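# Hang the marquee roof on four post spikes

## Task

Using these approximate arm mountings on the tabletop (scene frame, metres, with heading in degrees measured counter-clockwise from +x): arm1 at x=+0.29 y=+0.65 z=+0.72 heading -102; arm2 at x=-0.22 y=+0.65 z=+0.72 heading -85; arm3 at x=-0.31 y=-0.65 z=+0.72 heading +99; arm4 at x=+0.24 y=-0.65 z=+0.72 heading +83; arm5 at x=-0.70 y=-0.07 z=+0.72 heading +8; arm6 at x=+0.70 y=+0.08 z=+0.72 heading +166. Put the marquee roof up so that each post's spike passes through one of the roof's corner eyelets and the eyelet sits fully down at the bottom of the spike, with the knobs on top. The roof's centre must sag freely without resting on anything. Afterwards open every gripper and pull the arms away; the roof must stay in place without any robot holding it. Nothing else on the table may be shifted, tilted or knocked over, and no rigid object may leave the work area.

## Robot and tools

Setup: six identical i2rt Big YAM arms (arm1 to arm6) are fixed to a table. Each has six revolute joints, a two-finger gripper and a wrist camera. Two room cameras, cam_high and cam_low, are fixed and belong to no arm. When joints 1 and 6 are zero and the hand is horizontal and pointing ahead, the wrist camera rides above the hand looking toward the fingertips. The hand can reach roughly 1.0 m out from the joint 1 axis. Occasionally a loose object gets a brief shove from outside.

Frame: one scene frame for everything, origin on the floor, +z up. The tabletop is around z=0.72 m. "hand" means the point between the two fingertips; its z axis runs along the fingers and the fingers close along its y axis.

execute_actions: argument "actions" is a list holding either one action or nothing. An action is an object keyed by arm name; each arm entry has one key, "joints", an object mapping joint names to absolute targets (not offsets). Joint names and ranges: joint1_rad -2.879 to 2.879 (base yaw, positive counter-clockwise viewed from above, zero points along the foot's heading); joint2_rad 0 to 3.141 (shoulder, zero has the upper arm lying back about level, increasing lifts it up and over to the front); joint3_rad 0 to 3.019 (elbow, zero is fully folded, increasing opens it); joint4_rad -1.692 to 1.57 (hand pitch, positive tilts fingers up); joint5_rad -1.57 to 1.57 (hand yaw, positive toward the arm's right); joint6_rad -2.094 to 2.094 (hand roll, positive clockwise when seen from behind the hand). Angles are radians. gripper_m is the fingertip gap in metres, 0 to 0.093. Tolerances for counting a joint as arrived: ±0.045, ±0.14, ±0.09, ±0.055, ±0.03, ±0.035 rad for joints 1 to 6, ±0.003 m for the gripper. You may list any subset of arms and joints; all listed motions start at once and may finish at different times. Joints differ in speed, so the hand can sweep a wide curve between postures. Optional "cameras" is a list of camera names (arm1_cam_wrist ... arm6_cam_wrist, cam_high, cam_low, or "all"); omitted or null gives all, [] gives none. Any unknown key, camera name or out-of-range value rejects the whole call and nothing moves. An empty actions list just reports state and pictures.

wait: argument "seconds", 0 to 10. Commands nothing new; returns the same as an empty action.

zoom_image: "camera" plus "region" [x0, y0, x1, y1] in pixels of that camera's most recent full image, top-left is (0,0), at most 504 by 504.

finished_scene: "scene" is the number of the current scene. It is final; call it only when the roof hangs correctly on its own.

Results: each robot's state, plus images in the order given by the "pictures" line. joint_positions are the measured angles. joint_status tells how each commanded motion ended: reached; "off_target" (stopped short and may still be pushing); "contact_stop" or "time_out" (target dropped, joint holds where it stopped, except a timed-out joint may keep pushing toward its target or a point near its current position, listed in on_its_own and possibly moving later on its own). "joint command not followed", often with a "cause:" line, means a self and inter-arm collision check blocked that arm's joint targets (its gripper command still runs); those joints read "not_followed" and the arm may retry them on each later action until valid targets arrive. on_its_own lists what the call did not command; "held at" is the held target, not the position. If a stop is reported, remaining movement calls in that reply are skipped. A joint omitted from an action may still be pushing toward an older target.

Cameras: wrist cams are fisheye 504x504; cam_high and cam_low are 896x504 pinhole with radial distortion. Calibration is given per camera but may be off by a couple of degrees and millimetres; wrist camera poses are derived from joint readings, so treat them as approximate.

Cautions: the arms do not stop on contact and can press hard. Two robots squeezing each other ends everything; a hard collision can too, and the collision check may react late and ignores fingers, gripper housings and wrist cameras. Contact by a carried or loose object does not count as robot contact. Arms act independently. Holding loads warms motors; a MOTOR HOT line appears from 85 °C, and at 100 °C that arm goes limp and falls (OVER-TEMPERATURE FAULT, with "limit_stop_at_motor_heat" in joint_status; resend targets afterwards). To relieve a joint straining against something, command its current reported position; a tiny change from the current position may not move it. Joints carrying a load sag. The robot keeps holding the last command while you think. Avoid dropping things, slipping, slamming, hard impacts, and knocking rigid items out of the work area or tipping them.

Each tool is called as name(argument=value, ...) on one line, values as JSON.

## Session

execute_actions(actions=[], cameras=["cam_high","cam_low"])

zoom_image(camera="cam_high", region=[260, 110, 660, 400])

Scene clock: 0.00 s.
arm1.joint_positions: joint1_rad=+0.257 joint2_rad=+0.413 joint3_rad=+0.552 joint4_rad=-1.252 joint5_rad=+0.204 joint6_rad=-0.384 gripper_m=+0.095
arm1.joint_status: not commanded
arm1.hand: x=+0.2727 y=+0.4590 z=+0.9414 quat_wxyz=(-0.054, -0.523, -0.817, +0.239) (m; scene frame)
arm2.joint_positions: joint1_rad=-0.357 joint2_rad=+0.519 joint3_rad=+0.405 joint4_rad=-0.989 joint5_rad=-0.262 joint6_rad=+0.293 gripper_m=+0.094
arm2.joint_status: not commanded
arm2.hand: x=-0.2397 y=+0.4331 z=+0.9350 quat_wxyz=(-0.256, -0.834, -0.482, +0.074) (m; scene frame)
arm3.joint_positions: joint1_rad=+0.117 joint2_rad=+0.333 joint3_rad=+0.661 joint4_rad=-1.408 joint5_rad=+0.301 joint6_rad=+0.513 gripper_m=+0.095
arm3.joint_status: not commanded
arm3.hand: x=-0.3024 y=-0.4832 z=+0.9746 quat_wxyz=(-0.228, +0.561, -0.778, -0.167) (m; scene frame)
arm4.joint_positions: joint1_rad=-0.201 joint2_rad=+0.473 joint3_rad=+0.473 joint4_rad=-1.093 joint5_rad=-0.142 joint6_rad=-0.533 gripper_m=+0.094
arm4.joint_status: not commanded
arm4.hand: x=+0.2789 y=-0.4437 z=+0.9236 quat_wxyz=(-0.197, +0.772, -0.584, -0.158) (m; scene frame)
arm5.joint_positions: joint1_rad=+0.396 joint2_rad=+0.404 joint3_rad=+0.603 joint4_rad=-1.295 joint5_rad=+0.099 joint6_rad=+0.239 gripper_m=+0.095
arm5.joint_status: not commanded
arm5.hand: x=-0.5349 y=+0.0145 z=+0.9299 quat_wxyz=(-0.241, +0.145, -0.959, -0.048) (m; scene frame)
arm6.joint_positions: joint1_rad=-0.302 joint2_rad=+0.499 joint3_rad=+0.439 joint4_rad=-1.058 joint5_rad=-0.311 joint6_rad=-0.197 gripper_m=+0.094
arm6.joint_status: not commanded
arm6.hand: x=+0.4948 y=+0.1463 z=+0.9510 quat_wxyz=(+0.058, +0.955, -0.141, -0.254) (m; scene frame)
pictures: cam_high, cam_low
Images, in order (width x height): cam_high 896x504, cam_low 896x504.

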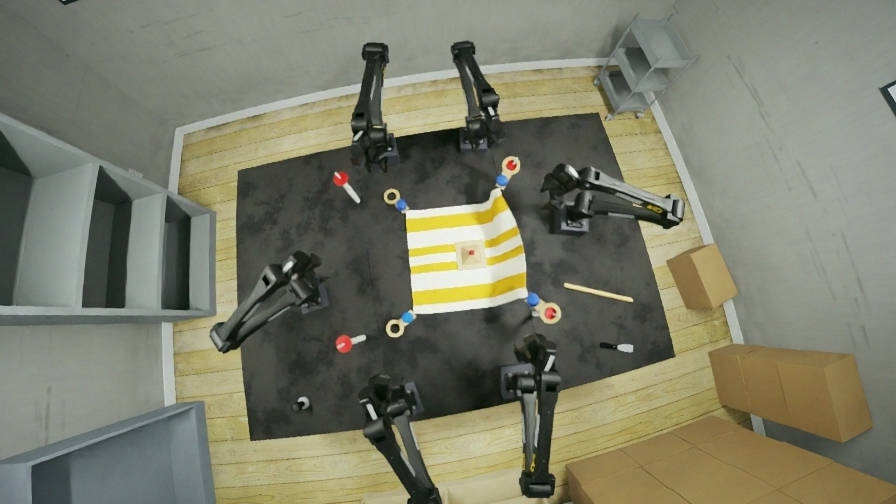

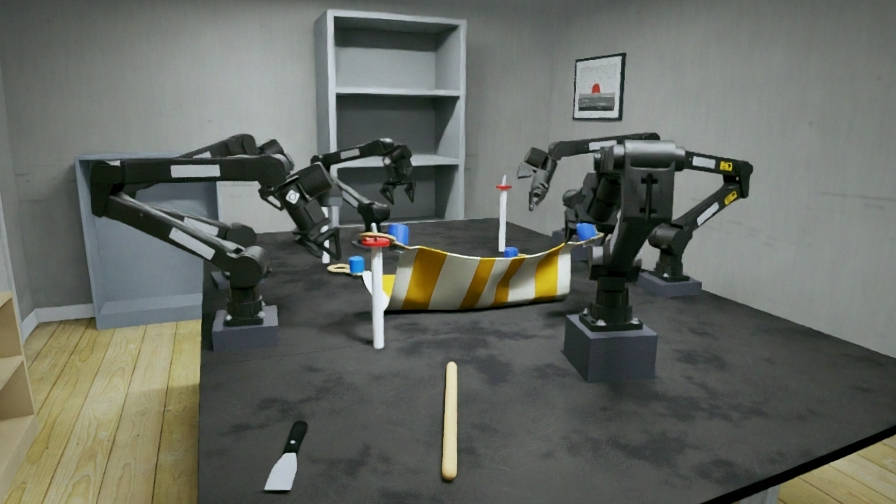

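Region (260, 110, 660, 400) of cam_high's 896x504 image, scaled by 1.260, with more detail than that image has; it fills the top 365 rows of this view, and the rest is white.

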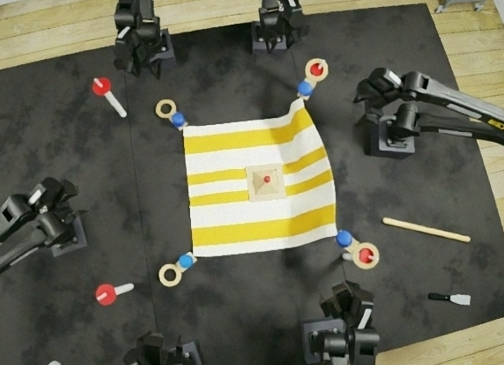

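execute_actions(actions=[{"arm2":{"joints":{"joint1_rad":0.05,"joint2_rad":1.43,"joint3_rad":0.84,"joint4_rad":-0.99,"joint5_rad":0,"joint6_rad":0}},"arm3":{"joints":{"joint1_rad":-0.35,"joint2_rad":1.527,"joint3_rad":1.07,"joint4_rad":-1.13,"joint5_rad":0,"joint6_rad":0}}}], cameras=["arm2_cam_wrist","arm3_cam_wrist","cam_low"])

zoom_image(camera="cam_low", region=[300, 170, 660, 330])

Scene clock: 2.37 s.
arm1.joint_positions: joint1_rad=+0.257 joint2_rad=+0.413 joint3_rad=+0.552 joint4_rad=-1.252 joint5_rad=+0.204 joint6_rad=-0.384 gripper_m=+0.095
arm1.joint_status: not commanded
arm1.hand: x=+0.2727 y=+0.4590 z=+0.9414 quat_wxyz=(-0.054, -0.523, -0.817, +0.239) (m; scene frame)
arm2.joint_positions: joint1_rad=+0.046 joint2_rad=+1.430 joint3_rad=+0.822 joint4_rad=-0.989 joint5_rad=-0.002 joint6_rad=+0.014 gripper_m=+0.094
arm2.joint_status: all done
arm2.hand: x=-0.1825 y=+0.3098 z=+0.8673 quat_wxyz=(+0.007, -0.672, -0.740, -0.007) (m; scene frame)
arm3.joint_positions: joint1_rad=-0.346 joint2_rad=+1.520 joint3_rad=+1.061 joint4_rad=-1.134 joint5_rad=+0.004 joint6_rad=+0.016 gripper_m=+0.095
arm3.joint_status: all done
arm3.hand: x=-0.2296 y=-0.2512 z=+0.8410 quat_wxyz=(+0.007, +0.628, -0.778, +0.007) (m; scene frame)
arm4.joint_positions: joint1_rad=-0.201 joint2_rad=+0.473 joint3_rad=+0.473 joint4_rad=-1.093 joint5_rad=-0.142 joint6_rad=-0.533 gripper_m=+0.094
arm4.joint_status: not commanded
arm4.hand: x=+0.2789 y=-0.4437 z=+0.9236 quat_wxyz=(-0.197, +0.772, -0.584, -0.158) (m; scene frame)
arm5.joint_positions: joint1_rad=+0.396 joint2_rad=+0.404 joint3_rad=+0.603 joint4_rad=-1.295 joint5_rad=+0.099 joint6_rad=+0.239 gripper_m=+0.095
arm5.joint_status: not commanded
arm5.hand: x=-0.5349 y=+0.0145 z=+0.9299 quat_wxyz=(-0.241, +0.145, -0.959, -0.048) (m; scene frame)
arm6.joint_positions: joint1_rad=-0.302 joint2_rad=+0.499 joint3_rad=+0.439 joint4_rad=-1.058 joint5_rad=-0.311 joint6_rad=-0.197 gripper_m=+0.094
arm6.joint_status: not commanded
arm6.hand: x=+0.4948 y=+0.1463 z=+0.9510 quat_wxyz=(+0.058, +0.955, -0.141, -0.254) (m; scene frame)
pictures: arm2_cam_wrist, arm3_cam_wrist, cam_low
camera_calibration (this result's frames):
arm2_cam_wrist: T_world_to_cam=[[-0.994168, -0.105256, -0.0234877, -0.126314], [-0.0985296, 0.797942, 0.594627, -0.769529], [-0.0438465, 0.593473, -0.803659, 0.622771], [0, 0, 0, 1]] pos_world=[-0.174093, 0.231146, 0.955111]
arm3_cam_wrist: T_world_to_cam=[[0.977777, -0.209531, 0.00696854, 0.162429], [-0.171013, -0.777925, 0.604638, -0.740305], [-0.121269, -0.592393, -0.79647, 0.615253], [0, 0, 0, 1]] pos_world=[-0.21081, -0.177396, 0.936515]
Images, in order (width x height): arm2_cam_wrist 504x504, arm3_cam_wrist 504x504, cam_low 896x504.

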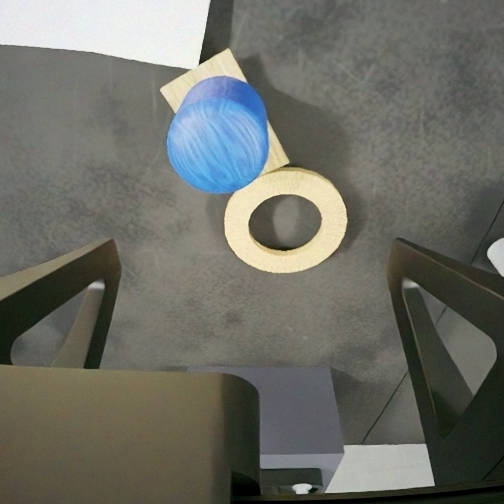

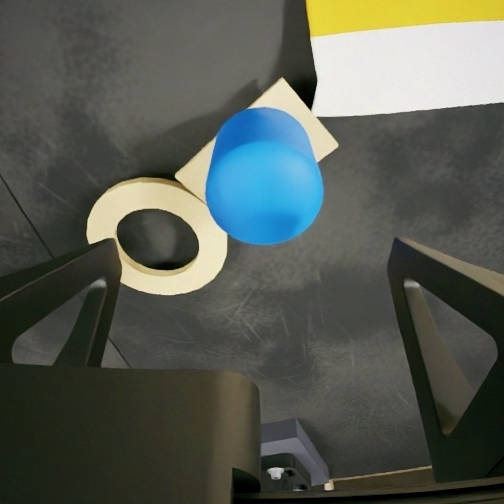

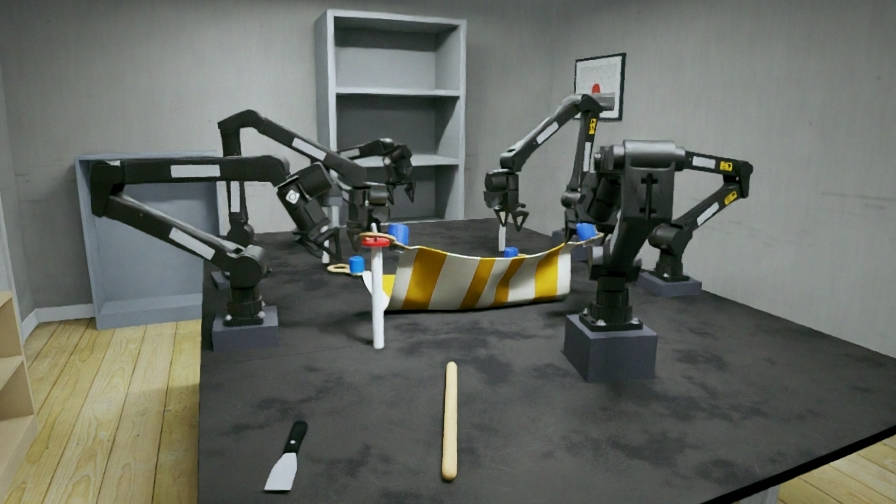

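Region (300, 170, 660, 330) of cam_low's 896x504 image, scaled by 1.400, with more detail than that image has.

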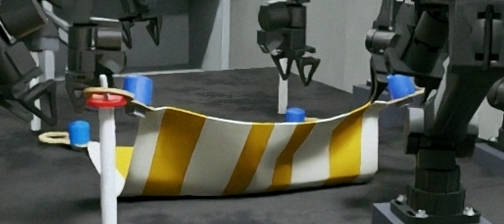

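execute_actions(actions=[{"arm2":{"joints":{"joint1_rad":0.115,"joint2_rad":1.66,"joint3_rad":0.68,"joint4_rad":-0.60}},"arm3":{"joints":{"joint1_rad":-0.37,"joint2_rad":1.637,"joint3_rad":0.92,"joint4_rad":-0.87}}}], cameras=["arm2_cam_wrist","arm3_cam_wrist"])

Scene clock: 4.87 s.
arm1.joint_positions: joint1_rad=+0.257 joint2_rad=+0.413 joint3_rad=+0.552 joint4_rad=-1.252 joint5_rad=+0.204 joint6_rad=-0.384 gripper_m=+0.095
arm1.joint_status: not commanded
arm1.hand: x=+0.2727 y=+0.4590 z=+0.9414 quat_wxyz=(-0.054, -0.523, -0.817, +0.239) (m; scene frame)
arm2.joint_positions: joint1_rad=+0.114 joint2_rad=+1.670 joint3_rad=+0.663 joint4_rad=-0.618 joint5_rad=-0.001 joint6_rad=+0.014 gripper_m=+0.094
arm2.joint_status: all done
arm2.hand: x=-0.1642 y=+0.3370 z=+0.7485 quat_wxyz=(+0.018, -0.647, -0.762, -0.015) (m; scene frame)
arm3.joint_positions: joint1_rad=-0.364 joint2_rad=+1.627 joint3_rad=+0.927 joint4_rad=-0.884 joint5_rad=-0.004 joint6_rad=+0.011 gripper_m=+0.095
arm3.joint_status: all done
arm3.hand: x=-0.2252 y=-0.2594 z=+0.7568 quat_wxyz=(+0.005, +0.623, -0.782, +0.001) (m; scene frame)
arm4.joint_positions: joint1_rad=-0.201 joint2_rad=+0.473 joint3_rad=+0.473 joint4_rad=-1.093 joint5_rad=-0.142 joint6_rad=-0.533 gripper_m=+0.094
arm4.joint_status: not commanded
arm4.hand: x=+0.2789 y=-0.4437 z=+0.9236 quat_wxyz=(-0.197, +0.772, -0.584, -0.158) (m; scene frame)
arm5.joint_positions: joint1_rad=+0.396 joint2_rad=+0.404 joint3_rad=+0.603 joint4_rad=-1.295 joint5_rad=+0.099 joint6_rad=+0.239 gripper_m=+0.095
arm5.joint_status: not commanded
arm5.hand: x=-0.5349 y=+0.0145 z=+0.9299 quat_wxyz=(-0.241, +0.145, -0.959, -0.048) (m; scene frame)
arm6.joint_positions: joint1_rad=-0.302 joint2_rad=+0.499 joint3_rad=+0.439 joint4_rad=-1.058 joint5_rad=-0.311 joint6_rad=-0.197 gripper_m=+0.094
arm6.joint_status: not commanded
arm6.hand: x=+0.4948 y=+0.1463 z=+0.9510 quat_wxyz=(+0.058, +0.955, -0.141, -0.254) (m; scene frame)
pictures: arm2_cam_wrist, arm3_cam_wrist
camera_calibration (this result's frames):
arm2_cam_wrist: T_world_to_cam=[[-0.98482, -0.172265, -0.0213153, -0.0856351], [-0.148554, 0.772943, 0.616839, -0.735257], [-0.0897841, 0.610642, -0.786801, 0.485939], [0, 0, 0, 1]] pos_world=[-0.149931, 0.256825, 0.834047]
arm3_cam_wrist: T_world_to_cam=[[0.974884, -0.222714, -0.000540529, 0.158557], [-0.178336, -0.782077, 0.59712, -0.692098], [-0.13341, -0.582026, -0.802152, 0.548101], [0, 0, 0, 1]] pos_world=[-0.204879, -0.186952, 0.853011]
Images, in order (width x height): arm2_cam_wrist 504x504, arm3_cam_wrist 504x504.

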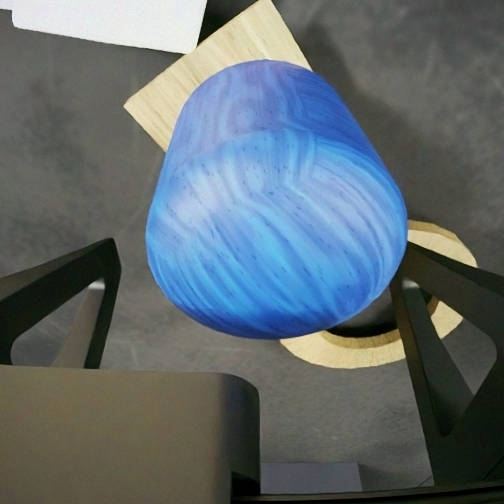

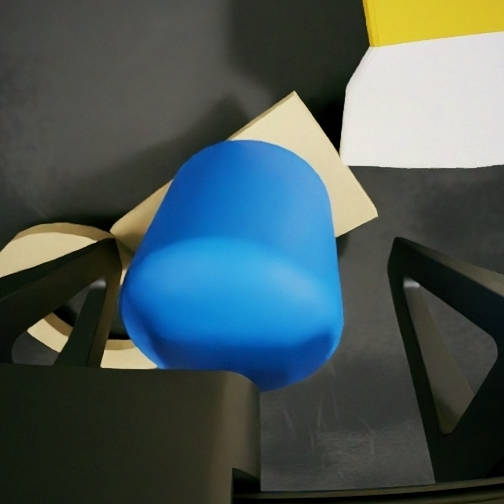

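execute_actions(actions=[{"arm2":{"joints":{"joint1_rad":0.10,"joint2_rad":1.75,"joint3_rad":0.725,"joint4_rad":-0.555}},"arm3":{"joints":{"gripper_m":0.02}}}], cameras=["arm2_cam_wrist","arm3_cam_wrist"])

Scene clock: 5.83 s.
arm1.joint_positions: joint1_rad=+0.257 joint2_rad=+0.413 joint3_rad=+0.552 joint4_rad=-1.252 joint5_rad=+0.204 joint6_rad=-0.384 gripper_m=+0.095
arm1.joint_status: not commanded
arm1.hand: x=+0.2727 y=+0.4590 z=+0.9414 quat_wxyz=(-0.054, -0.523, -0.817, +0.239) (m; scene frame)
arm2.joint_positions: joint1_rad=+0.110 joint2_rad=+1.716 joint3_rad=+0.710 joint4_rad=-0.579 joint5_rad=+0.009 joint6_rad=+0.014 gripper_m=+0.094
arm2.joint_status: all done
arm2.hand: x=-0.1622 y=+0.3099 z=+0.7431 quat_wxyz=(+0.006, -0.648, -0.761, +0.002) (m; scene frame)
arm3.joint_positions: joint1_rad=-0.364 joint2_rad=+1.627 joint3_rad=+0.927 joint4_rad=-0.882 joint5_rad=-0.002 joint6_rad=+0.011 gripper_m=+0.048
arm3.joint_status: gripper_m off_target (ended at +0.048, target +0.020)
arm3.hand: x=-0.2248 y=-0.2591 z=+0.7568 quat_wxyz=(+0.004, +0.623, -0.782, +0.001) (m; scene frame)
arm4.joint_positions: joint1_rad=-0.201 joint2_rad=+0.473 joint3_rad=+0.473 joint4_rad=-1.093 joint5_rad=-0.142 joint6_rad=-0.533 gripper_m=+0.094
arm4.joint_status: not commanded
arm4.hand: x=+0.2789 y=-0.4437 z=+0.9236 quat_wxyz=(-0.197, +0.772, -0.584, -0.158) (m; scene frame)
arm5.joint_positions: joint1_rad=+0.396 joint2_rad=+0.404 joint3_rad=+0.603 joint4_rad=-1.295 joint5_rad=+0.099 joint6_rad=+0.239 gripper_m=+0.095
arm5.joint_status: not commanded
arm5.hand: x=-0.5349 y=+0.0145 z=+0.9299 quat_wxyz=(-0.241, +0.145, -0.959, -0.048) (m; scene frame)
arm6.joint_positions: joint1_rad=-0.302 joint2_rad=+0.499 joint3_rad=+0.439 joint4_rad=-1.058 joint5_rad=-0.311 joint6_rad=-0.197 gripper_m=+0.094
arm6.joint_status: not commanded
arm6.hand: x=+0.4948 y=+0.1463 z=+0.9510 quat_wxyz=(+0.058, +0.955, -0.141, -0.254) (m; scene frame)
pictures: arm2_cam_wrist, arm3_cam_wrist
camera_calibration (this result's frames):
arm2_cam_wrist: T_world_to_cam=[[-0.985396, -0.169858, -0.011966, -0.0962429], [-0.144676, 0.798104, 0.584892, -0.694085], [-0.0897986, 0.578081, -0.811023, 0.526602], [0, 0, 0, 1]] pos_world=[-0.147967, 0.233185, 0.831899]
arm3_cam_wrist: T_world_to_cam=[[0.974886, -0.222701, 0.00135098, 0.156806], [-0.17963, -0.782727, 0.595879, -0.691312], [-0.131645, -0.581157, -0.803073, 0.549642], [0, 0, 0, 1]] pos_world=[-0.20469, -0.186759, 0.853129]
Images, in order (width x height): arm2_cam_wrist 504x504, arm3_cam_wrist 504x504.

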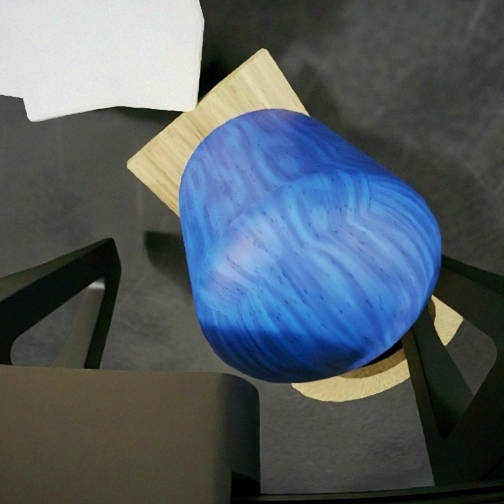

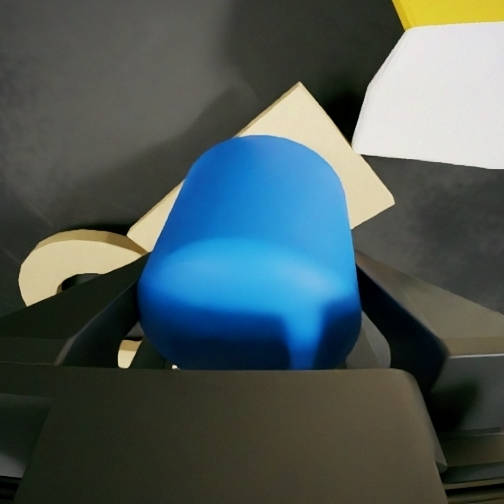

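execute_actions(actions=[{"arm2":{"joints":{"joint2_rad":1.69,"joint4_rad":-0.60,"gripper_m":0.02}}}], cameras=["arm2_cam_wrist"])

Scene clock: 6.67 s.
arm1.joint_positions: joint1_rad=+0.257 joint2_rad=+0.413 joint3_rad=+0.552 joint4_rad=-1.252 joint5_rad=+0.204 joint6_rad=-0.384 gripper_m=+0.095
arm1.joint_status: not commanded
arm1.hand: x=+0.2727 y=+0.4590 z=+0.9414 quat_wxyz=(-0.054, -0.523, -0.817, +0.239) (m; scene frame)
arm2.joint_positions: joint1_rad=+0.106 joint2_rad=+1.698 joint3_rad=+0.710 joint4_rad=-0.586 joint5_rad=+0.002 joint6_rad=+0.012 gripper_m=+0.043
arm2.joint_status: gripper_m off_target (ended at +0.043, target +0.020); the others done
arm2.hand: x=-0.1622 y=+0.3076 z=+0.7493 quat_wxyz=(-0.001, -0.649, -0.761, +0.003) (m; scene frame)
arm3.joint_positions: joint1_rad=-0.364 joint2_rad=+1.627 joint3_rad=+0.927 joint4_rad=-0.882 joint5_rad=-0.002 joint6_rad=+0.011 gripper_m=+0.048
arm3.joint_status: not commanded
arm3.hand: x=-0.2248 y=-0.2591 z=+0.7568 quat_wxyz=(+0.004, +0.623, -0.782, +0.001) (m; scene frame)
arm4.joint_positions: joint1_rad=-0.201 joint2_rad=+0.473 joint3_rad=+0.473 joint4_rad=-1.093 joint5_rad=-0.142 joint6_rad=-0.533 gripper_m=+0.094
arm4.joint_status: not commanded
arm4.hand: x=+0.2789 y=-0.4437 z=+0.9236 quat_wxyz=(-0.197, +0.772, -0.584, -0.158) (m; scene frame)
arm5.joint_positions: joint1_rad=+0.396 joint2_rad=+0.404 joint3_rad=+0.603 joint4_rad=-1.295 joint5_rad=+0.099 joint6_rad=+0.239 gripper_m=+0.095
arm5.joint_status: not commanded
arm5.hand: x=-0.5349 y=+0.0145 z=+0.9299 quat_wxyz=(-0.241, +0.145, -0.959, -0.048) (m; scene frame)
arm6.joint_positions: joint1_rad=-0.302 joint2_rad=+0.499 joint3_rad=+0.439 joint4_rad=-1.058 joint5_rad=-0.311 joint6_rad=-0.197 gripper_m=+0.094
arm6.joint_status: not commanded
arm6.hand: x=+0.4948 y=+0.1463 z=+0.9510 quat_wxyz=(+0.058, +0.955, -0.141, -0.254) (m; scene frame)
pictures: arm2_cam_wrist
camera_calibration (this result's frames):
arm2_cam_wrist: T_world_to_cam=[[-0.985708, -0.1674, -0.0188994, -0.092174], [-0.147696, 0.804779, 0.574905, -0.690943], [-0.0810293, 0.56948, -0.818002, 0.542199], [0, 0, 0, 1]] pos_world=[-0.148972, 0.231855, 0.839004]
Images, in order (width x height): arm2_cam_wrist 504x504.

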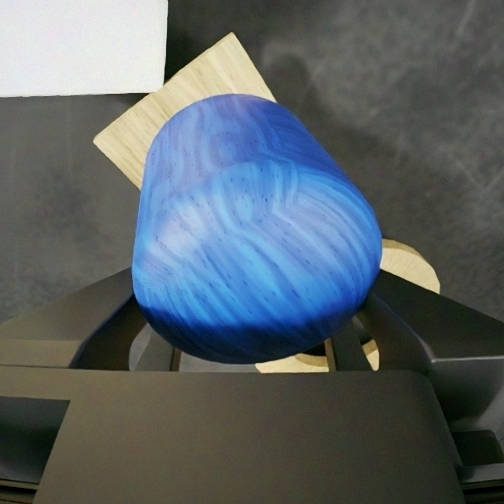

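execute_actions(actions=[{"arm2":{"joints":{"joint2_rad":1.31,"joint3_rad":1.32,"joint4_rad":-1.58}},"arm3":{"joints":{"joint2_rad":1.28,"joint3_rad":1.45,"joint4_rad":-1.58}}}], cameras=[])

execute_actions(actions=[{"arm2":{"joints":{"joint1_rad":-0.54,"joint6_rad":-0.56}},"arm3":{"joints":{"joint1_rad":0.085,"joint6_rad":0.35}},"arm5":{"joints":{"joint1_rad":0.9,"joint2_rad":0.2,"joint3_rad":0.5,"joint4_rad":-0.5,"joint5_rad":0,"joint6_rad":0}},"arm6":{"joints":{"joint1_rad":-0.45,"joint2_rad":0.2,"joint3_rad":0.6,"joint4_rad":-0.8,"joint5_rad":0,"joint6_rad":0}}}], cameras=["arm2_cam_wrist","arm3_cam_wrist","arm5_cam_wrist","arm6_cam_wrist","cam_high"])

Scene clock: 25.50 s.
arm1.joint_positions: joint1_rad=+0.257 joint2_rad=+0.413 joint3_rad=+0.552 joint4_rad=-1.252 joint5_rad=+0.204 joint6_rad=-0.384 gripper_m=+0.095
arm1.joint_status: not commanded
arm1.hand: x=+0.2727 y=+0.4590 z=+0.9414 quat_wxyz=(-0.054, -0.523, -0.817, +0.239) (m; scene frame)
arm2.joint_positions: joint1_rad=+0.106 joint2_rad=+1.313 joint3_rad=+1.287 joint4_rad=-1.564 joint5_rad=+0.001 joint6_rad=+0.011 gripper_m=+0.043
arm2.joint_status: all done
arm2.hand: x=-0.1587 y=+0.2892 z=+1.0749 quat_wxyz=(+0.005, -0.649, -0.761, -0.003) (m; scene frame)
arm3.joint_positions: joint1_rad=-0.364 joint2_rad=+1.289 joint3_rad=+1.424 joint4_rad=-1.568 joint5_rad=-0.002 joint6_rad=+0.011 gripper_m=+0.048
arm3.joint_status: all done
arm3.hand: x=-0.2259 y=-0.2664 z=+1.0649 quat_wxyz=(-0.054, +0.621, -0.780, -0.046) (m; scene frame)
arm4.joint_positions: joint1_rad=-0.201 joint2_rad=+0.473 joint3_rad=+0.473 joint4_rad=-1.093 joint5_rad=-0.142 joint6_rad=-0.533 gripper_m=+0.094
arm4.joint_status: not commanded
arm4.hand: x=+0.2789 y=-0.4437 z=+0.9236 quat_wxyz=(-0.197, +0.772, -0.584, -0.158) (m; scene frame)
arm5.joint_positions: joint1_rad=+0.396 joint2_rad=+0.404 joint3_rad=+0.603 joint4_rad=-1.295 joint5_rad=+0.099 joint6_rad=+0.239 gripper_m=+0.095
arm5.joint_status: not commanded
arm5.hand: x=-0.5349 y=+0.0145 z=+0.9299 quat_wxyz=(-0.241, +0.145, -0.959, -0.048) (m; scene frame)
arm6.joint_positions: joint1_rad=-0.302 joint2_rad=+0.499 joint3_rad=+0.439 joint4_rad=-1.058 joint5_rad=-0.311 joint6_rad=-0.197 gripper_m=+0.094
arm6.joint_status: not commanded
arm6.hand: x=+0.4948 y=+0.1463 z=+0.9510 quat_wxyz=(+0.058, +0.955, -0.141, -0.254) (m; scene frame)
pictures: none
No camera images: the call's "cameras" was empty. Leave "cameras" out to get every camera's image.

Scene clock: 27.03 s.
arm1.joint_positions: joint1_rad=+0.257 joint2_rad=+0.413 joint3_rad=+0.552 joint4_rad=-1.252 joint5_rad=+0.204 joint6_rad=-0.384 gripper_m=+0.095
arm1.joint_status: not commanded
arm1.hand: x=+0.2727 y=+0.4590 z=+0.9414 quat_wxyz=(-0.054, -0.523, -0.817, +0.239) (m; scene frame)
arm2.joint_positions: joint1_rad=-0.522 joint2_rad=+1.313 joint3_rad=+1.287 joint4_rad=-1.564 joint5_rad=-0.008 joint6_rad=-0.562 gripper_m=+0.043
arm2.joint_status: all done
arm2.hand: x=-0.3820 y=+0.3215 z=+1.0745 quat_wxyz=(-0.004, -0.669, -0.743, -0.008) (m; scene frame)
arm3.joint_positions: joint1_rad=+0.054 joint2_rad=+1.286 joint3_rad=+1.427 joint4_rad=-1.566 joint5_rad=+0.016 joint6_rad=+0.347 gripper_m=+0.048
arm3.joint_status: all done
arm3.hand: x=-0.3865 y=-0.2645 z=+1.0674 quat_wxyz=(-0.043, +0.653, -0.754, -0.061) (m; scene frame)
arm4.joint_positions: joint1_rad=-0.201 joint2_rad=+0.473 joint3_rad=+0.473 joint4_rad=-1.093 joint5_rad=-0.142 joint6_rad=-0.533 gripper_m=+0.094
arm4.joint_status: not commanded
arm4.hand: x=+0.2789 y=-0.4437 z=+0.9236 quat_wxyz=(-0.197, +0.772, -0.584, -0.158) (m; scene frame)
arm5.joint_positions: joint1_rad=+0.893 joint2_rad=+0.201 joint3_rad=+0.490 joint4_rad=-0.517 joint5_rad=+0.002 joint6_rad=+0.007 gripper_m=+0.095
arm5.joint_status: all done
arm5.hand: x=-0.5710 y=+0.1644 z=+1.0562 quat_wxyz=(-0.540, +0.394, -0.674, -0.315) (m; scene frame)
arm6.joint_positions: joint1_rad=-0.447 joint2_rad=+0.195 joint3_rad=+0.565 joint4_rad=-0.815 joint5_rad=-0.004 joint6_rad=-0.012 gripper_m=+0.094
arm6.joint_status: all done
arm6.hand: x=+0.5113 y=+0.2371 z=+1.1188 quat_wxyz=(-0.187, +0.800, -0.286, -0.494) (m; scene frame)
pictures: arm2_cam_wrist, arm3_cam_wrist, arm5_cam_wrist, arm6_cam_wrist, cam_high
camera_calibration (this result's frames):
arm2_cam_wrist: T_world_to_cam=[[-0.99276, -0.113866, -0.0382459, -0.299383], [-0.114742, 0.804792, 0.582361, -0.917032], [-0.0355313, 0.582533, -0.81203, 0.789266], [0, 0, 0, 1]] pos_world=[-0.374394, 0.244157, 1.1635]
arm3_cam_wrist: T_world_to_cam=[[0.989594, -0.140512, -0.03099, 0.374841], [-0.110093, -0.878068, 0.4657, -0.769051], [-0.0926479, -0.457442, -0.8844, 0.909209], [0, 0, 0, 1]] pos_world=[-0.371371, -0.206698, 1.17387]
arm5_cam_wrist: T_world_to_cam=[[0.871312, -0.490504, 0.0148458, 0.564743], [-0.358611, -0.657092, -0.663045, 0.608148], [0.334981, 0.572395, -0.748432, 1.01347], [0, 0, 0, 1]] pos_world=[-0.613471, 0.0965138, 1.15336]
arm6_cam_wrist: T_world_to_cam=[[0.637396, 0.770404, 0.0143112, -0.525779], [0.683635, -0.556843, -0.471772, 0.31439], [-0.355486, 0.310489, -0.881604, 1.21995], [0, 0, 0, 1]] pos_world=[0.553876, 0.201346, 1.23136]
Images, in order (width x height): arm2_cam_wrist 504x504, arm3_cam_wrist 504x504, arm5_cam_wrist 504x504, arm6_cam_wrist 504x504, cam_high 896x504.

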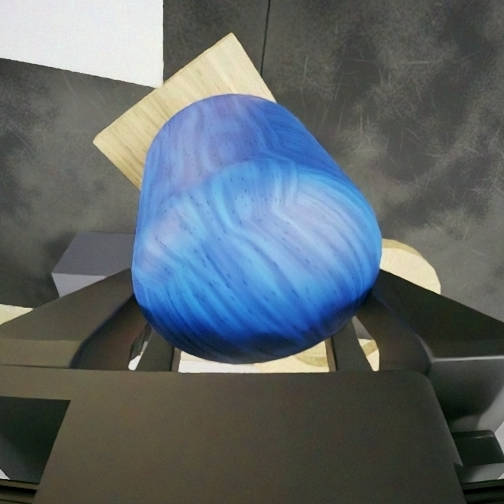

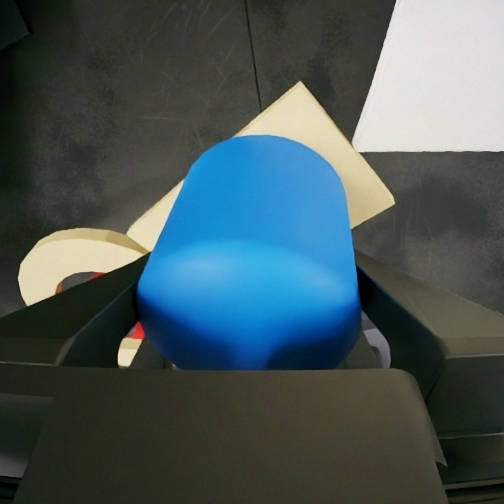

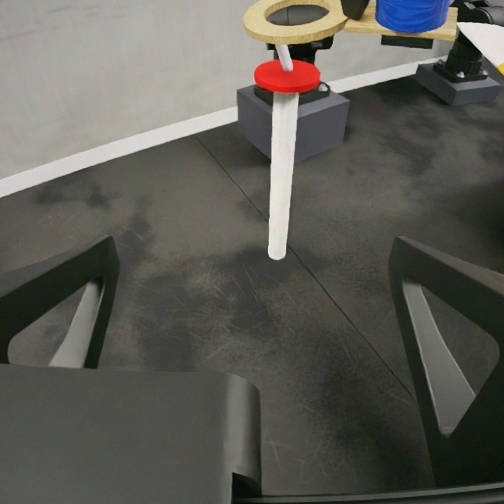

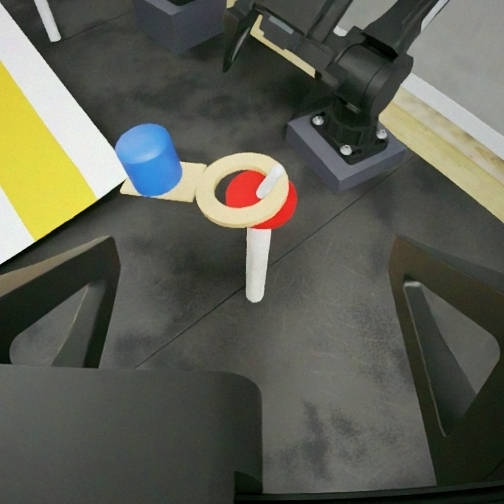

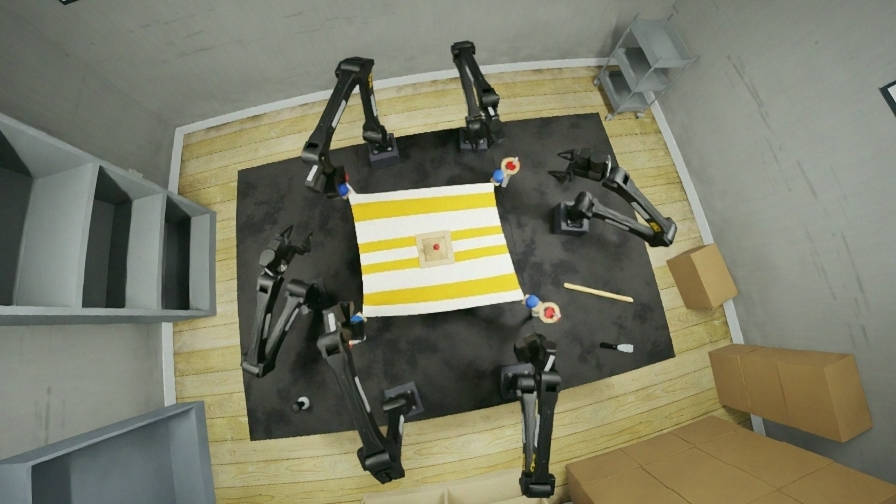

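execute_actions(actions=[{"arm2":{"joints":{"joint3_rad":1.245,"joint4_rad":-1.51}},"arm5":{"joints":{"joint4_rad":-0.35}},"arm3":{"joints":{"joint3_rad":1.39,"joint4_rad":-1.53}}}], cameras=["arm5_cam_wrist","arm3_cam_wrist","cam_low"])

Scene clock: 28.10 s.
arm1.joint_positions: joint1_rad=+0.257 joint2_rad=+0.413 joint3_rad=+0.552 joint4_rad=-1.252 joint5_rad=+0.204 joint6_rad=-0.384 gripper_m=+0.095
arm1.joint_status: not commanded
arm1.hand: x=+0.2727 y=+0.4590 z=+0.9414 quat_wxyz=(-0.054, -0.523, -0.817, +0.239) (m; scene frame)
arm2.joint_positions: joint1_rad=-0.522 joint2_rad=+1.314 joint3_rad=+1.229 joint4_rad=-1.527 joint5_rad=-0.008 joint6_rad=-0.562 gripper_m=+0.043
arm2.joint_status: all done
arm2.hand: x=-0.3791 y=+0.3271 z=+1.0524 quat_wxyz=(-0.001, -0.669, -0.743, -0.018) (m; scene frame)
arm3.joint_positions: joint1_rad=+0.059 joint2_rad=+1.285 joint3_rad=+1.409 joint4_rad=-1.533 joint5_rad=+0.011 joint6_rad=+0.350 gripper_m=+0.048
arm3.joint_status: all done
arm3.hand: x=-0.3900 y=-0.2605 z=+1.0614 quat_wxyz=(-0.045, +0.653, -0.753, -0.070) (m; scene frame)
arm4.joint_positions: joint1_rad=-0.201 joint2_rad=+0.473 joint3_rad=+0.473 joint4_rad=-1.093 joint5_rad=-0.142 joint6_rad=-0.533 gripper_m=+0.094
arm4.joint_status: not commanded
arm4.hand: x=+0.2789 y=-0.4437 z=+0.9236 quat_wxyz=(-0.197, +0.772, -0.584, -0.158) (m; scene frame)
arm5.joint_positions: joint1_rad=+0.893 joint2_rad=+0.201 joint3_rad=+0.490 joint4_rad=-0.367 joint5_rad=+0.002 joint6_rad=+0.007 gripper_m=+0.095
arm5.joint_status: all done
arm5.hand: x=-0.5686 y=+0.1693 z=+1.0926 quat_wxyz=(-0.589, +0.370, -0.631, -0.344) (m; scene frame)
arm6.joint_positions: joint1_rad=-0.447 joint2_rad=+0.195 joint3_rad=+0.565 joint4_rad=-0.815 joint5_rad=-0.004 joint6_rad=-0.012 gripper_m=+0.094
arm6.joint_status: not commanded
arm6.hand: x=+0.5113 y=+0.2371 z=+1.1188 quat_wxyz=(-0.187, +0.800, -0.286, -0.494) (m; scene frame)
pictures: arm3_cam_wrist, arm5_cam_wrist, cam_low
camera_calibration (this result's frames):
arm3_cam_wrist: T_world_to_cam=[[0.98956, -0.138078, -0.0413024, 0.390232], [-0.104596, -0.885197, 0.453305, -0.749755], [-0.0991523, -0.444252, -0.890398, 0.912739], [0, 0, 0, 1]] pos_world=[-0.374079, -0.204312, 1.16869]
arm5_cam_wrist: T_world_to_cam=[[0.870861, -0.491315, 0.0144854, 0.564796], [-0.305317, -0.563803, -0.767403, 0.764868], [0.385204, 0.663879, -0.641001, 0.932863], [0, 0, 0, 1]] pos_world=[-0.617674, 0.0894198, 1.17675]
Images, in order (width x height): arm3_cam_wrist 504x504, arm5_cam_wrist 504x504, cam_low 896x504.

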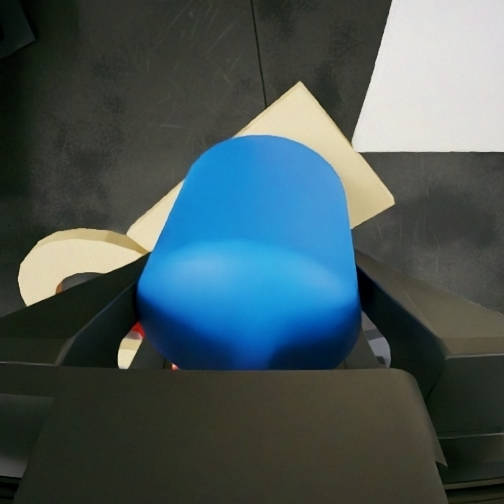

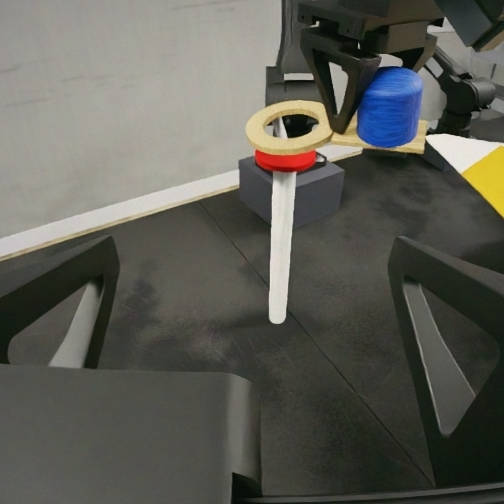

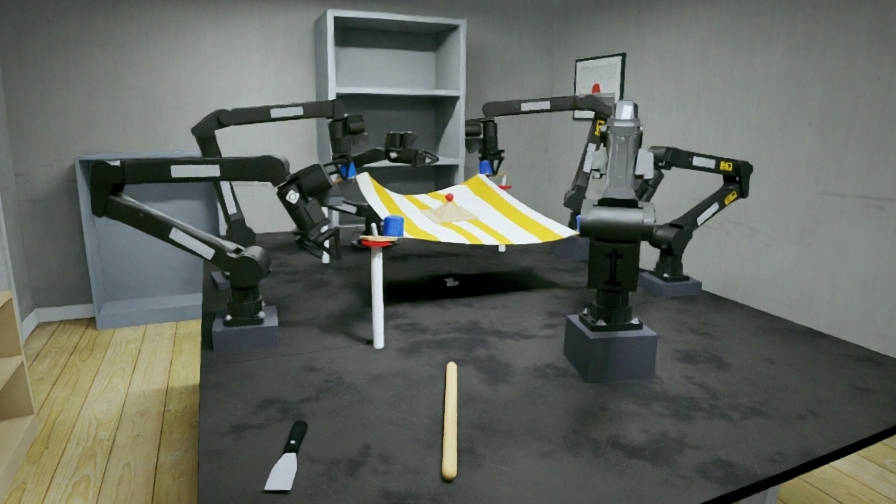

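execute_actions(actions=[{"arm2":{"joints":{"joint3_rad":1.20,"joint4_rad":-1.44}},"arm5":{"joints":{"joint1_rad":-0.9,"joint4_rad":-0.6}}}], cameras=["arm5_cam_wrist","arm2_cam_wrist"])

Scene clock: 30.20 s.
arm1.joint_positions: joint1_rad=+0.257 joint2_rad=+0.413 joint3_rad=+0.552 joint4_rad=-1.252 joint5_rad=+0.204 joint6_rad=-0.384 gripper_m=+0.095
arm1.joint_status: not commanded
arm1.hand: x=+0.2727 y=+0.4590 z=+0.9414 quat_wxyz=(-0.054, -0.523, -0.817, +0.239) (m; scene frame)
arm2.joint_positions: joint1_rad=-0.522 joint2_rad=+1.314 joint3_rad=+1.192 joint4_rad=-1.455 joint5_rad=-0.006 joint6_rad=-0.566 gripper_m=+0.043
arm2.joint_status: all done
arm2.hand: x=-0.3826 y=+0.3205 z=+1.0382 quat_wxyz=(-0.005, -0.668, -0.744, -0.001) (m; scene frame)
arm3.joint_positions: joint1_rad=+0.059 joint2_rad=+1.285 joint3_rad=+1.409 joint4_rad=-1.533 joint5_rad=+0.011 joint6_rad=+0.350 gripper_m=+0.048
arm3.joint_status: not commanded
arm3.hand: x=-0.3900 y=-0.2605 z=+1.0614 quat_wxyz=(-0.045, +0.653, -0.753, -0.070) (m; scene frame)
arm4.joint_positions: joint1_rad=-0.201 joint2_rad=+0.473 joint3_rad=+0.473 joint4_rad=-1.093 joint5_rad=-0.142 joint6_rad=-0.533 gripper_m=+0.094
arm4.joint_status: not commanded
arm4.hand: x=+0.2789 y=-0.4437 z=+0.9236 quat_wxyz=(-0.197, +0.772, -0.584, -0.158) (m; scene frame)
arm5.joint_positions: joint1_rad=-0.893 joint2_rad=+0.201 joint3_rad=+0.490 joint4_rad=-0.593 joint5_rad=+0.000 joint6_rad=+0.006 gripper_m=+0.095
arm5.joint_status: all done
arm5.hand: x=-0.5056 y=-0.2471 z=+1.0381 quat_wxyz=(-0.558, -0.291, -0.750, +0.206) (m; scene frame)
arm6.joint_positions: joint1_rad=-0.447 joint2_rad=+0.195 joint3_rad=+0.565 joint4_rad=-0.815 joint5_rad=-0.004 joint6_rad=-0.012 gripper_m=+0.094
arm6.joint_status: not commanded
arm6.hand: x=+0.5113 y=+0.2371 z=+1.1188 quat_wxyz=(-0.187, +0.800, -0.286, -0.494) (m; scene frame)
pictures: arm2_cam_wrist, arm5_cam_wrist
camera_calibration (this result's frames):
arm2_cam_wrist: T_world_to_cam=[[-0.992535, -0.11839, -0.0292995, -0.309265], [-0.113699, 0.811276, 0.573501, -0.887604], [-0.044127, 0.572551, -0.818681, 0.767135], [0, 0, 0, 1]] pos_world=[-0.374025, 0.244254, 1.12802]
arm5_cam_wrist: T_world_to_cam=[[-0.664185, -0.747566, -0.00164833, -0.516565], [-0.594955, 0.529928, -0.604322, 0.462062], [0.452644, -0.400401, -0.796739, 1.08283], [0, 0, 0, 1]] pos_world=[-0.558323, -0.197461, 1.14111]
Images, in order (width x height): arm2_cam_wrist 504x504, arm5_cam_wrist 504x504.

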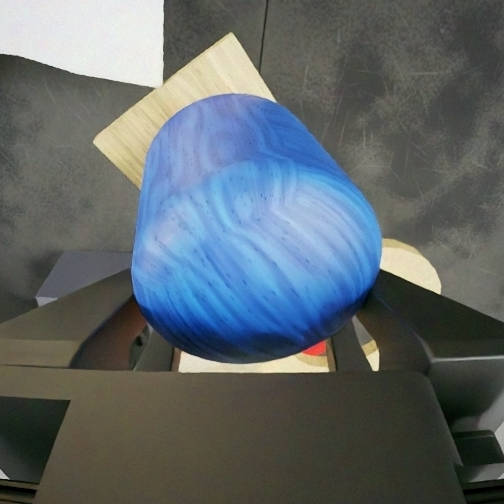

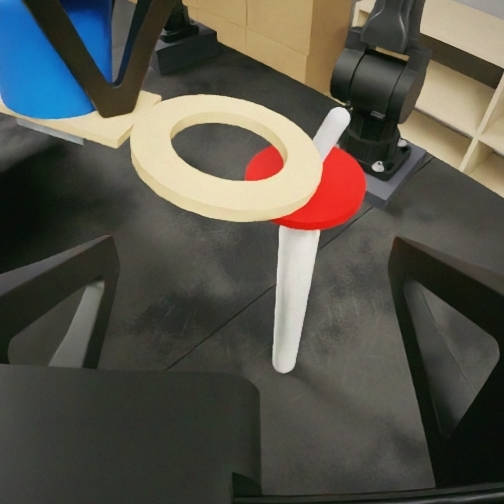

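execute_actions(actions=[{"arm3":{"joints":{"joint2_rad":1.225,"joint3_rad":1.42,"joint4_rad":-1.60}},"arm5":{"joints":{"joint3_rad":0.35,"joint4_rad":-0.5}}}], cameras=[])

execute_actions(actions=[{"arm3":{"joints":{"joint1_rad":0.16}}}], cameras=["arm5_cam_wrist"])

Scene clock: 31.47 s.
arm1.joint_positions: joint1_rad=+0.257 joint2_rad=+0.413 joint3_rad=+0.552 joint4_rad=-1.252 joint5_rad=+0.204 joint6_rad=-0.384 gripper_m=+0.095
arm1.joint_status: not commanded
arm1.hand: x=+0.2727 y=+0.4590 z=+0.9414 quat_wxyz=(-0.054, -0.523, -0.817, +0.239) (m; scene frame)
arm2.joint_positions: joint1_rad=-0.522 joint2_rad=+1.314 joint3_rad=+1.192 joint4_rad=-1.455 joint5_rad=-0.006 joint6_rad=-0.566 gripper_m=+0.043
arm2.joint_status: not commanded
arm2.hand: x=-0.3826 y=+0.3205 z=+1.0382 quat_wxyz=(-0.005, -0.668, -0.744, -0.001) (m; scene frame)
arm3.joint_positions: joint1_rad=+0.059 joint2_rad=+1.233 joint3_rad=+1.409 joint4_rad=-1.560 joint5_rad=+0.018 joint6_rad=+0.371 gripper_m=+0.048
arm3.joint_status: all done
arm3.hand: x=-0.3854 y=-0.2768 z=+1.0795 quat_wxyz=(-0.053, +0.644, -0.759, -0.079) (m; scene frame)
arm4.joint_positions: joint1_rad=-0.201 joint2_rad=+0.473 joint3_rad=+0.473 joint4_rad=-1.093 joint5_rad=-0.142 joint6_rad=-0.533 gripper_m=+0.094
arm4.joint_status: not commanded
arm4.hand: x=+0.2789 y=-0.4437 z=+0.9236 quat_wxyz=(-0.197, +0.772, -0.584, -0.158) (m; scene frame)
arm5.joint_positions: joint1_rad=-0.893 joint2_rad=+0.201 joint3_rad=+0.338 joint4_rad=-0.517 joint5_rad=+0.000 joint6_rad=+0.006 gripper_m=+0.095
arm5.joint_status: all done
arm5.hand: x=-0.5003 y=-0.2509 z=+0.9634 quat_wxyz=(-0.529, -0.298, -0.770, +0.195) (m; scene frame)
arm6.joint_positions: joint1_rad=-0.447 joint2_rad=+0.195 joint3_rad=+0.565 joint4_rad=-0.815 joint5_rad=-0.004 joint6_rad=-0.012 gripper_m=+0.094
arm6.joint_status: not commanded
arm6.hand: x=+0.5113 y=+0.2371 z=+1.1188 quat_wxyz=(-0.187, +0.800, -0.286, -0.494) (m; scene frame)
pictures: none
No camera images: the call's "cameras" was empty. Leave "cameras" out to get every camera's image.

Scene clock: 33.23 s.
arm1.joint_positions: joint1_rad=+0.257 joint2_rad=+0.413 joint3_rad=+0.552 joint4_rad=-1.252 joint5_rad=+0.204 joint6_rad=-0.384 gripper_m=+0.095
arm1.joint_status: not commanded
arm1.hand: x=+0.2727 y=+0.4590 z=+0.9414 quat_wxyz=(-0.054, -0.523, -0.817, +0.239) (m; scene frame)
arm2.joint_positions: joint1_rad=-0.522 joint2_rad=+1.314 joint3_rad=+1.192 joint4_rad=-1.455 joint5_rad=-0.006 joint6_rad=-0.566 gripper_m=+0.043
arm2.joint_status: not commanded
arm2.hand: x=-0.3826 y=+0.3205 z=+1.0382 quat_wxyz=(-0.005, -0.668, -0.744, -0.001) (m; scene frame)
arm3.joint_positions: joint1_rad=+0.078 joint2_rad=+1.231 joint3_rad=+1.411 joint4_rad=-1.560 joint5_rad=+0.046 joint6_rad=+0.376 gripper_m=+0.048
arm3.joint_status: joint1_rad time_out (moved +0.019 of +0.101)
arm3.on_its_own: joint1_rad reads +0.078 and still pushes toward +0.160 since a time_out
arm3.hand: x=-0.3878 y=-0.2773 z=+1.0813 quat_wxyz=(-0.066, +0.648, -0.755, -0.075) (m; scene frame)
arm4.joint_positions: joint1_rad=-0.201 joint2_rad=+0.473 joint3_rad=+0.473 joint4_rad=-1.093 joint5_rad=-0.142 joint6_rad=-0.533 gripper_m=+0.094
arm4.joint_status: not commanded
arm4.hand: x=+0.2789 y=-0.4437 z=+0.9236 quat_wxyz=(-0.197, +0.772, -0.584, -0.158) (m; scene frame)
arm5.joint_positions: joint1_rad=-0.893 joint2_rad=+0.201 joint3_rad=+0.338 joint4_rad=-0.517 joint5_rad=+0.000 joint6_rad=+0.006 gripper_m=+0.095
arm5.joint_status: not commanded
arm5.hand: x=-0.5003 y=-0.2509 z=+0.9634 quat_wxyz=(-0.529, -0.298, -0.770, +0.195) (m; scene frame)
arm6.joint_positions: joint1_rad=-0.447 joint2_rad=+0.195 joint3_rad=+0.565 joint4_rad=-0.815 joint5_rad=-0.004 joint6_rad=-0.012 gripper_m=+0.094
arm6.joint_status: not commanded
arm6.hand: x=+0.5113 y=+0.2371 z=+1.1188 quat_wxyz=(-0.187, +0.800, -0.286, -0.494) (m; scene frame)
pictures: arm5_cam_wrist
camera_calibration (this result's frames):
arm5_cam_wrist: T_world_to_cam=[[-0.66377, -0.747935, -0.0016683, -0.515889], [-0.628182, 0.558701, -0.541517, 0.352221], [0.405952, -0.358395, -0.840688, 1.04898], [0, 0, 0, 1]] pos_world=[-0.547007, -0.20669, 1.07174]
Images, in order (width x height): arm5_cam_wrist 504x504.

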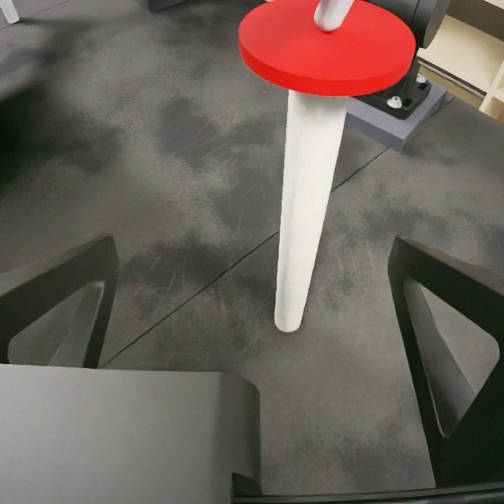

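execute_actions(actions=[{"arm3":{"joints":{"joint1_rad":0.07}},"arm5":{"joints":{"joint2_rad":0.0,"joint3_rad":0.45,"joint1_rad":-1.0,"joint4_rad":-0.6}}}], cameras=["arm5_cam_wrist","cam_high"])

zoom_image(camera="cam_high", region=[260, 110, 660, 400])

Scene clock: 34.70 s.
arm1.joint_positions: joint1_rad=+0.257 joint2_rad=+0.413 joint3_rad=+0.552 joint4_rad=-1.252 joint5_rad=+0.204 joint6_rad=-0.384 gripper_m=+0.095
arm1.joint_status: not commanded
arm1.hand: x=+0.2727 y=+0.4590 z=+0.9414 quat_wxyz=(-0.054, -0.523, -0.817, +0.239) (m; scene frame)
arm2.joint_positions: joint1_rad=-0.522 joint2_rad=+1.314 joint3_rad=+1.192 joint4_rad=-1.455 joint5_rad=-0.006 joint6_rad=-0.566 gripper_m=+0.043
arm2.joint_status: not commanded
arm2.hand: x=-0.3826 y=+0.3205 z=+1.0382 quat_wxyz=(-0.005, -0.668, -0.744, -0.001) (m; scene frame)
arm3.joint_positions: joint1_rad=+0.057 joint2_rad=+1.231 joint3_rad=+1.411 joint4_rad=-1.564 joint5_rad=+0.019 joint6_rad=+0.376 gripper_m=+0.048
arm3.joint_status: all done
arm3.hand: x=-0.3843 y=-0.2775 z=+1.0810 quat_wxyz=(-0.054, +0.641, -0.762, -0.079) (m; scene frame)
arm4.joint_positions: joint1_rad=-0.201 joint2_rad=+0.473 joint3_rad=+0.473 joint4_rad=-1.093 joint5_rad=-0.142 joint6_rad=-0.533 gripper_m=+0.094
arm4.joint_status: not commanded
arm4.hand: x=+0.2789 y=-0.4437 z=+0.9236 quat_wxyz=(-0.197, +0.772, -0.584, -0.158) (m; scene frame)
arm5.joint_positions: joint1_rad=-0.995 joint2_rad=+0.005 joint3_rad=+0.402 joint4_rad=-0.594 joint5_rad=+0.000 joint6_rad=+0.006 gripper_m=+0.095
arm5.joint_status: all done
joint sent to its limit — the command would take arm5.joint2_rad past its lower limit, so that joint was sent only as far as its limit.
arm5.hand: x=-0.5434 y=-0.2456 z=+1.0293 quat_wxyz=(-0.585, -0.316, -0.704, +0.251) (m; scene frame)
arm6.joint_positions: joint1_rad=-0.447 joint2_rad=+0.195 joint3_rad=+0.565 joint4_rad=-0.815 joint5_rad=-0.004 joint6_rad=-0.012 gripper_m=+0.094
arm6.joint_status: not commanded
arm6.hand: x=+0.5113 y=+0.2371 z=+1.1188 quat_wxyz=(-0.187, +0.800, -0.286, -0.494) (m; scene frame)
pictures: arm5_cam_wrist, cam_high
camera_calibration (this result's frames):
arm5_cam_wrist: T_world_to_cam=[[-0.737271, -0.675594, -0.00232948, -0.561935], [-0.491117, 0.538314, -0.684852, 0.574818], [0.463935, -0.503777, -0.728679, 1.00428], [0, 0, 0, 1]] pos_world=[-0.597914, -0.183141, 1.12415]
Images, in order (width x height): arm5_cam_wrist 504x504, cam_high 896x504.

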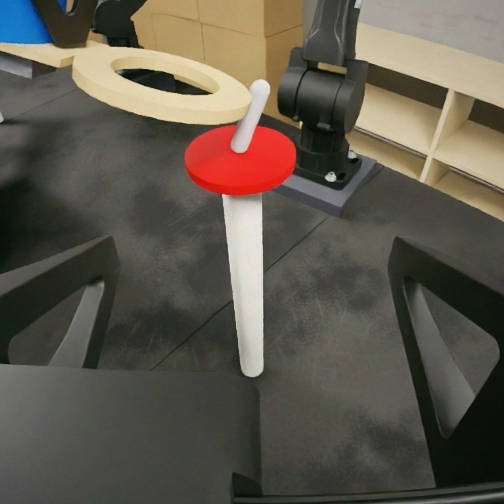

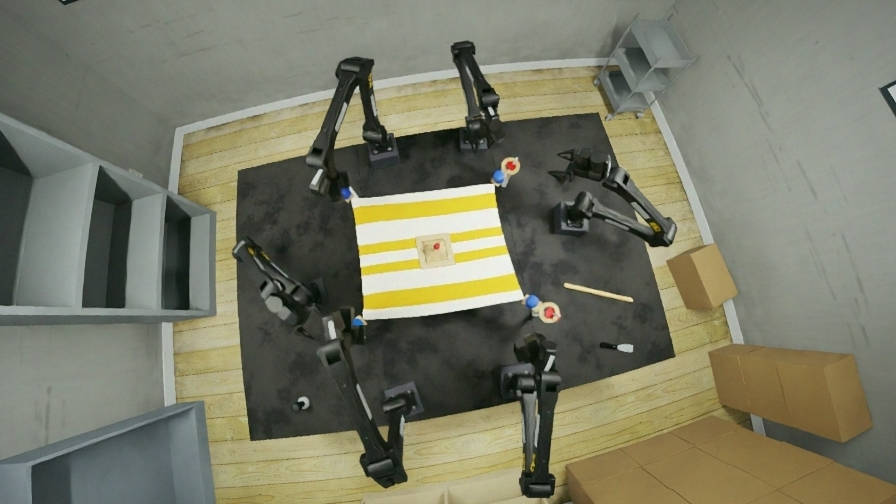

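Region (260, 110, 660, 400) of cam_high's 896x504 image, scaled by 1.260, with more detail than that image has; it fills the top 365 rows of this view, and the rest is white.

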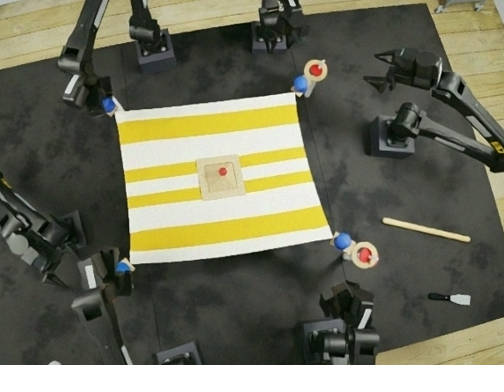

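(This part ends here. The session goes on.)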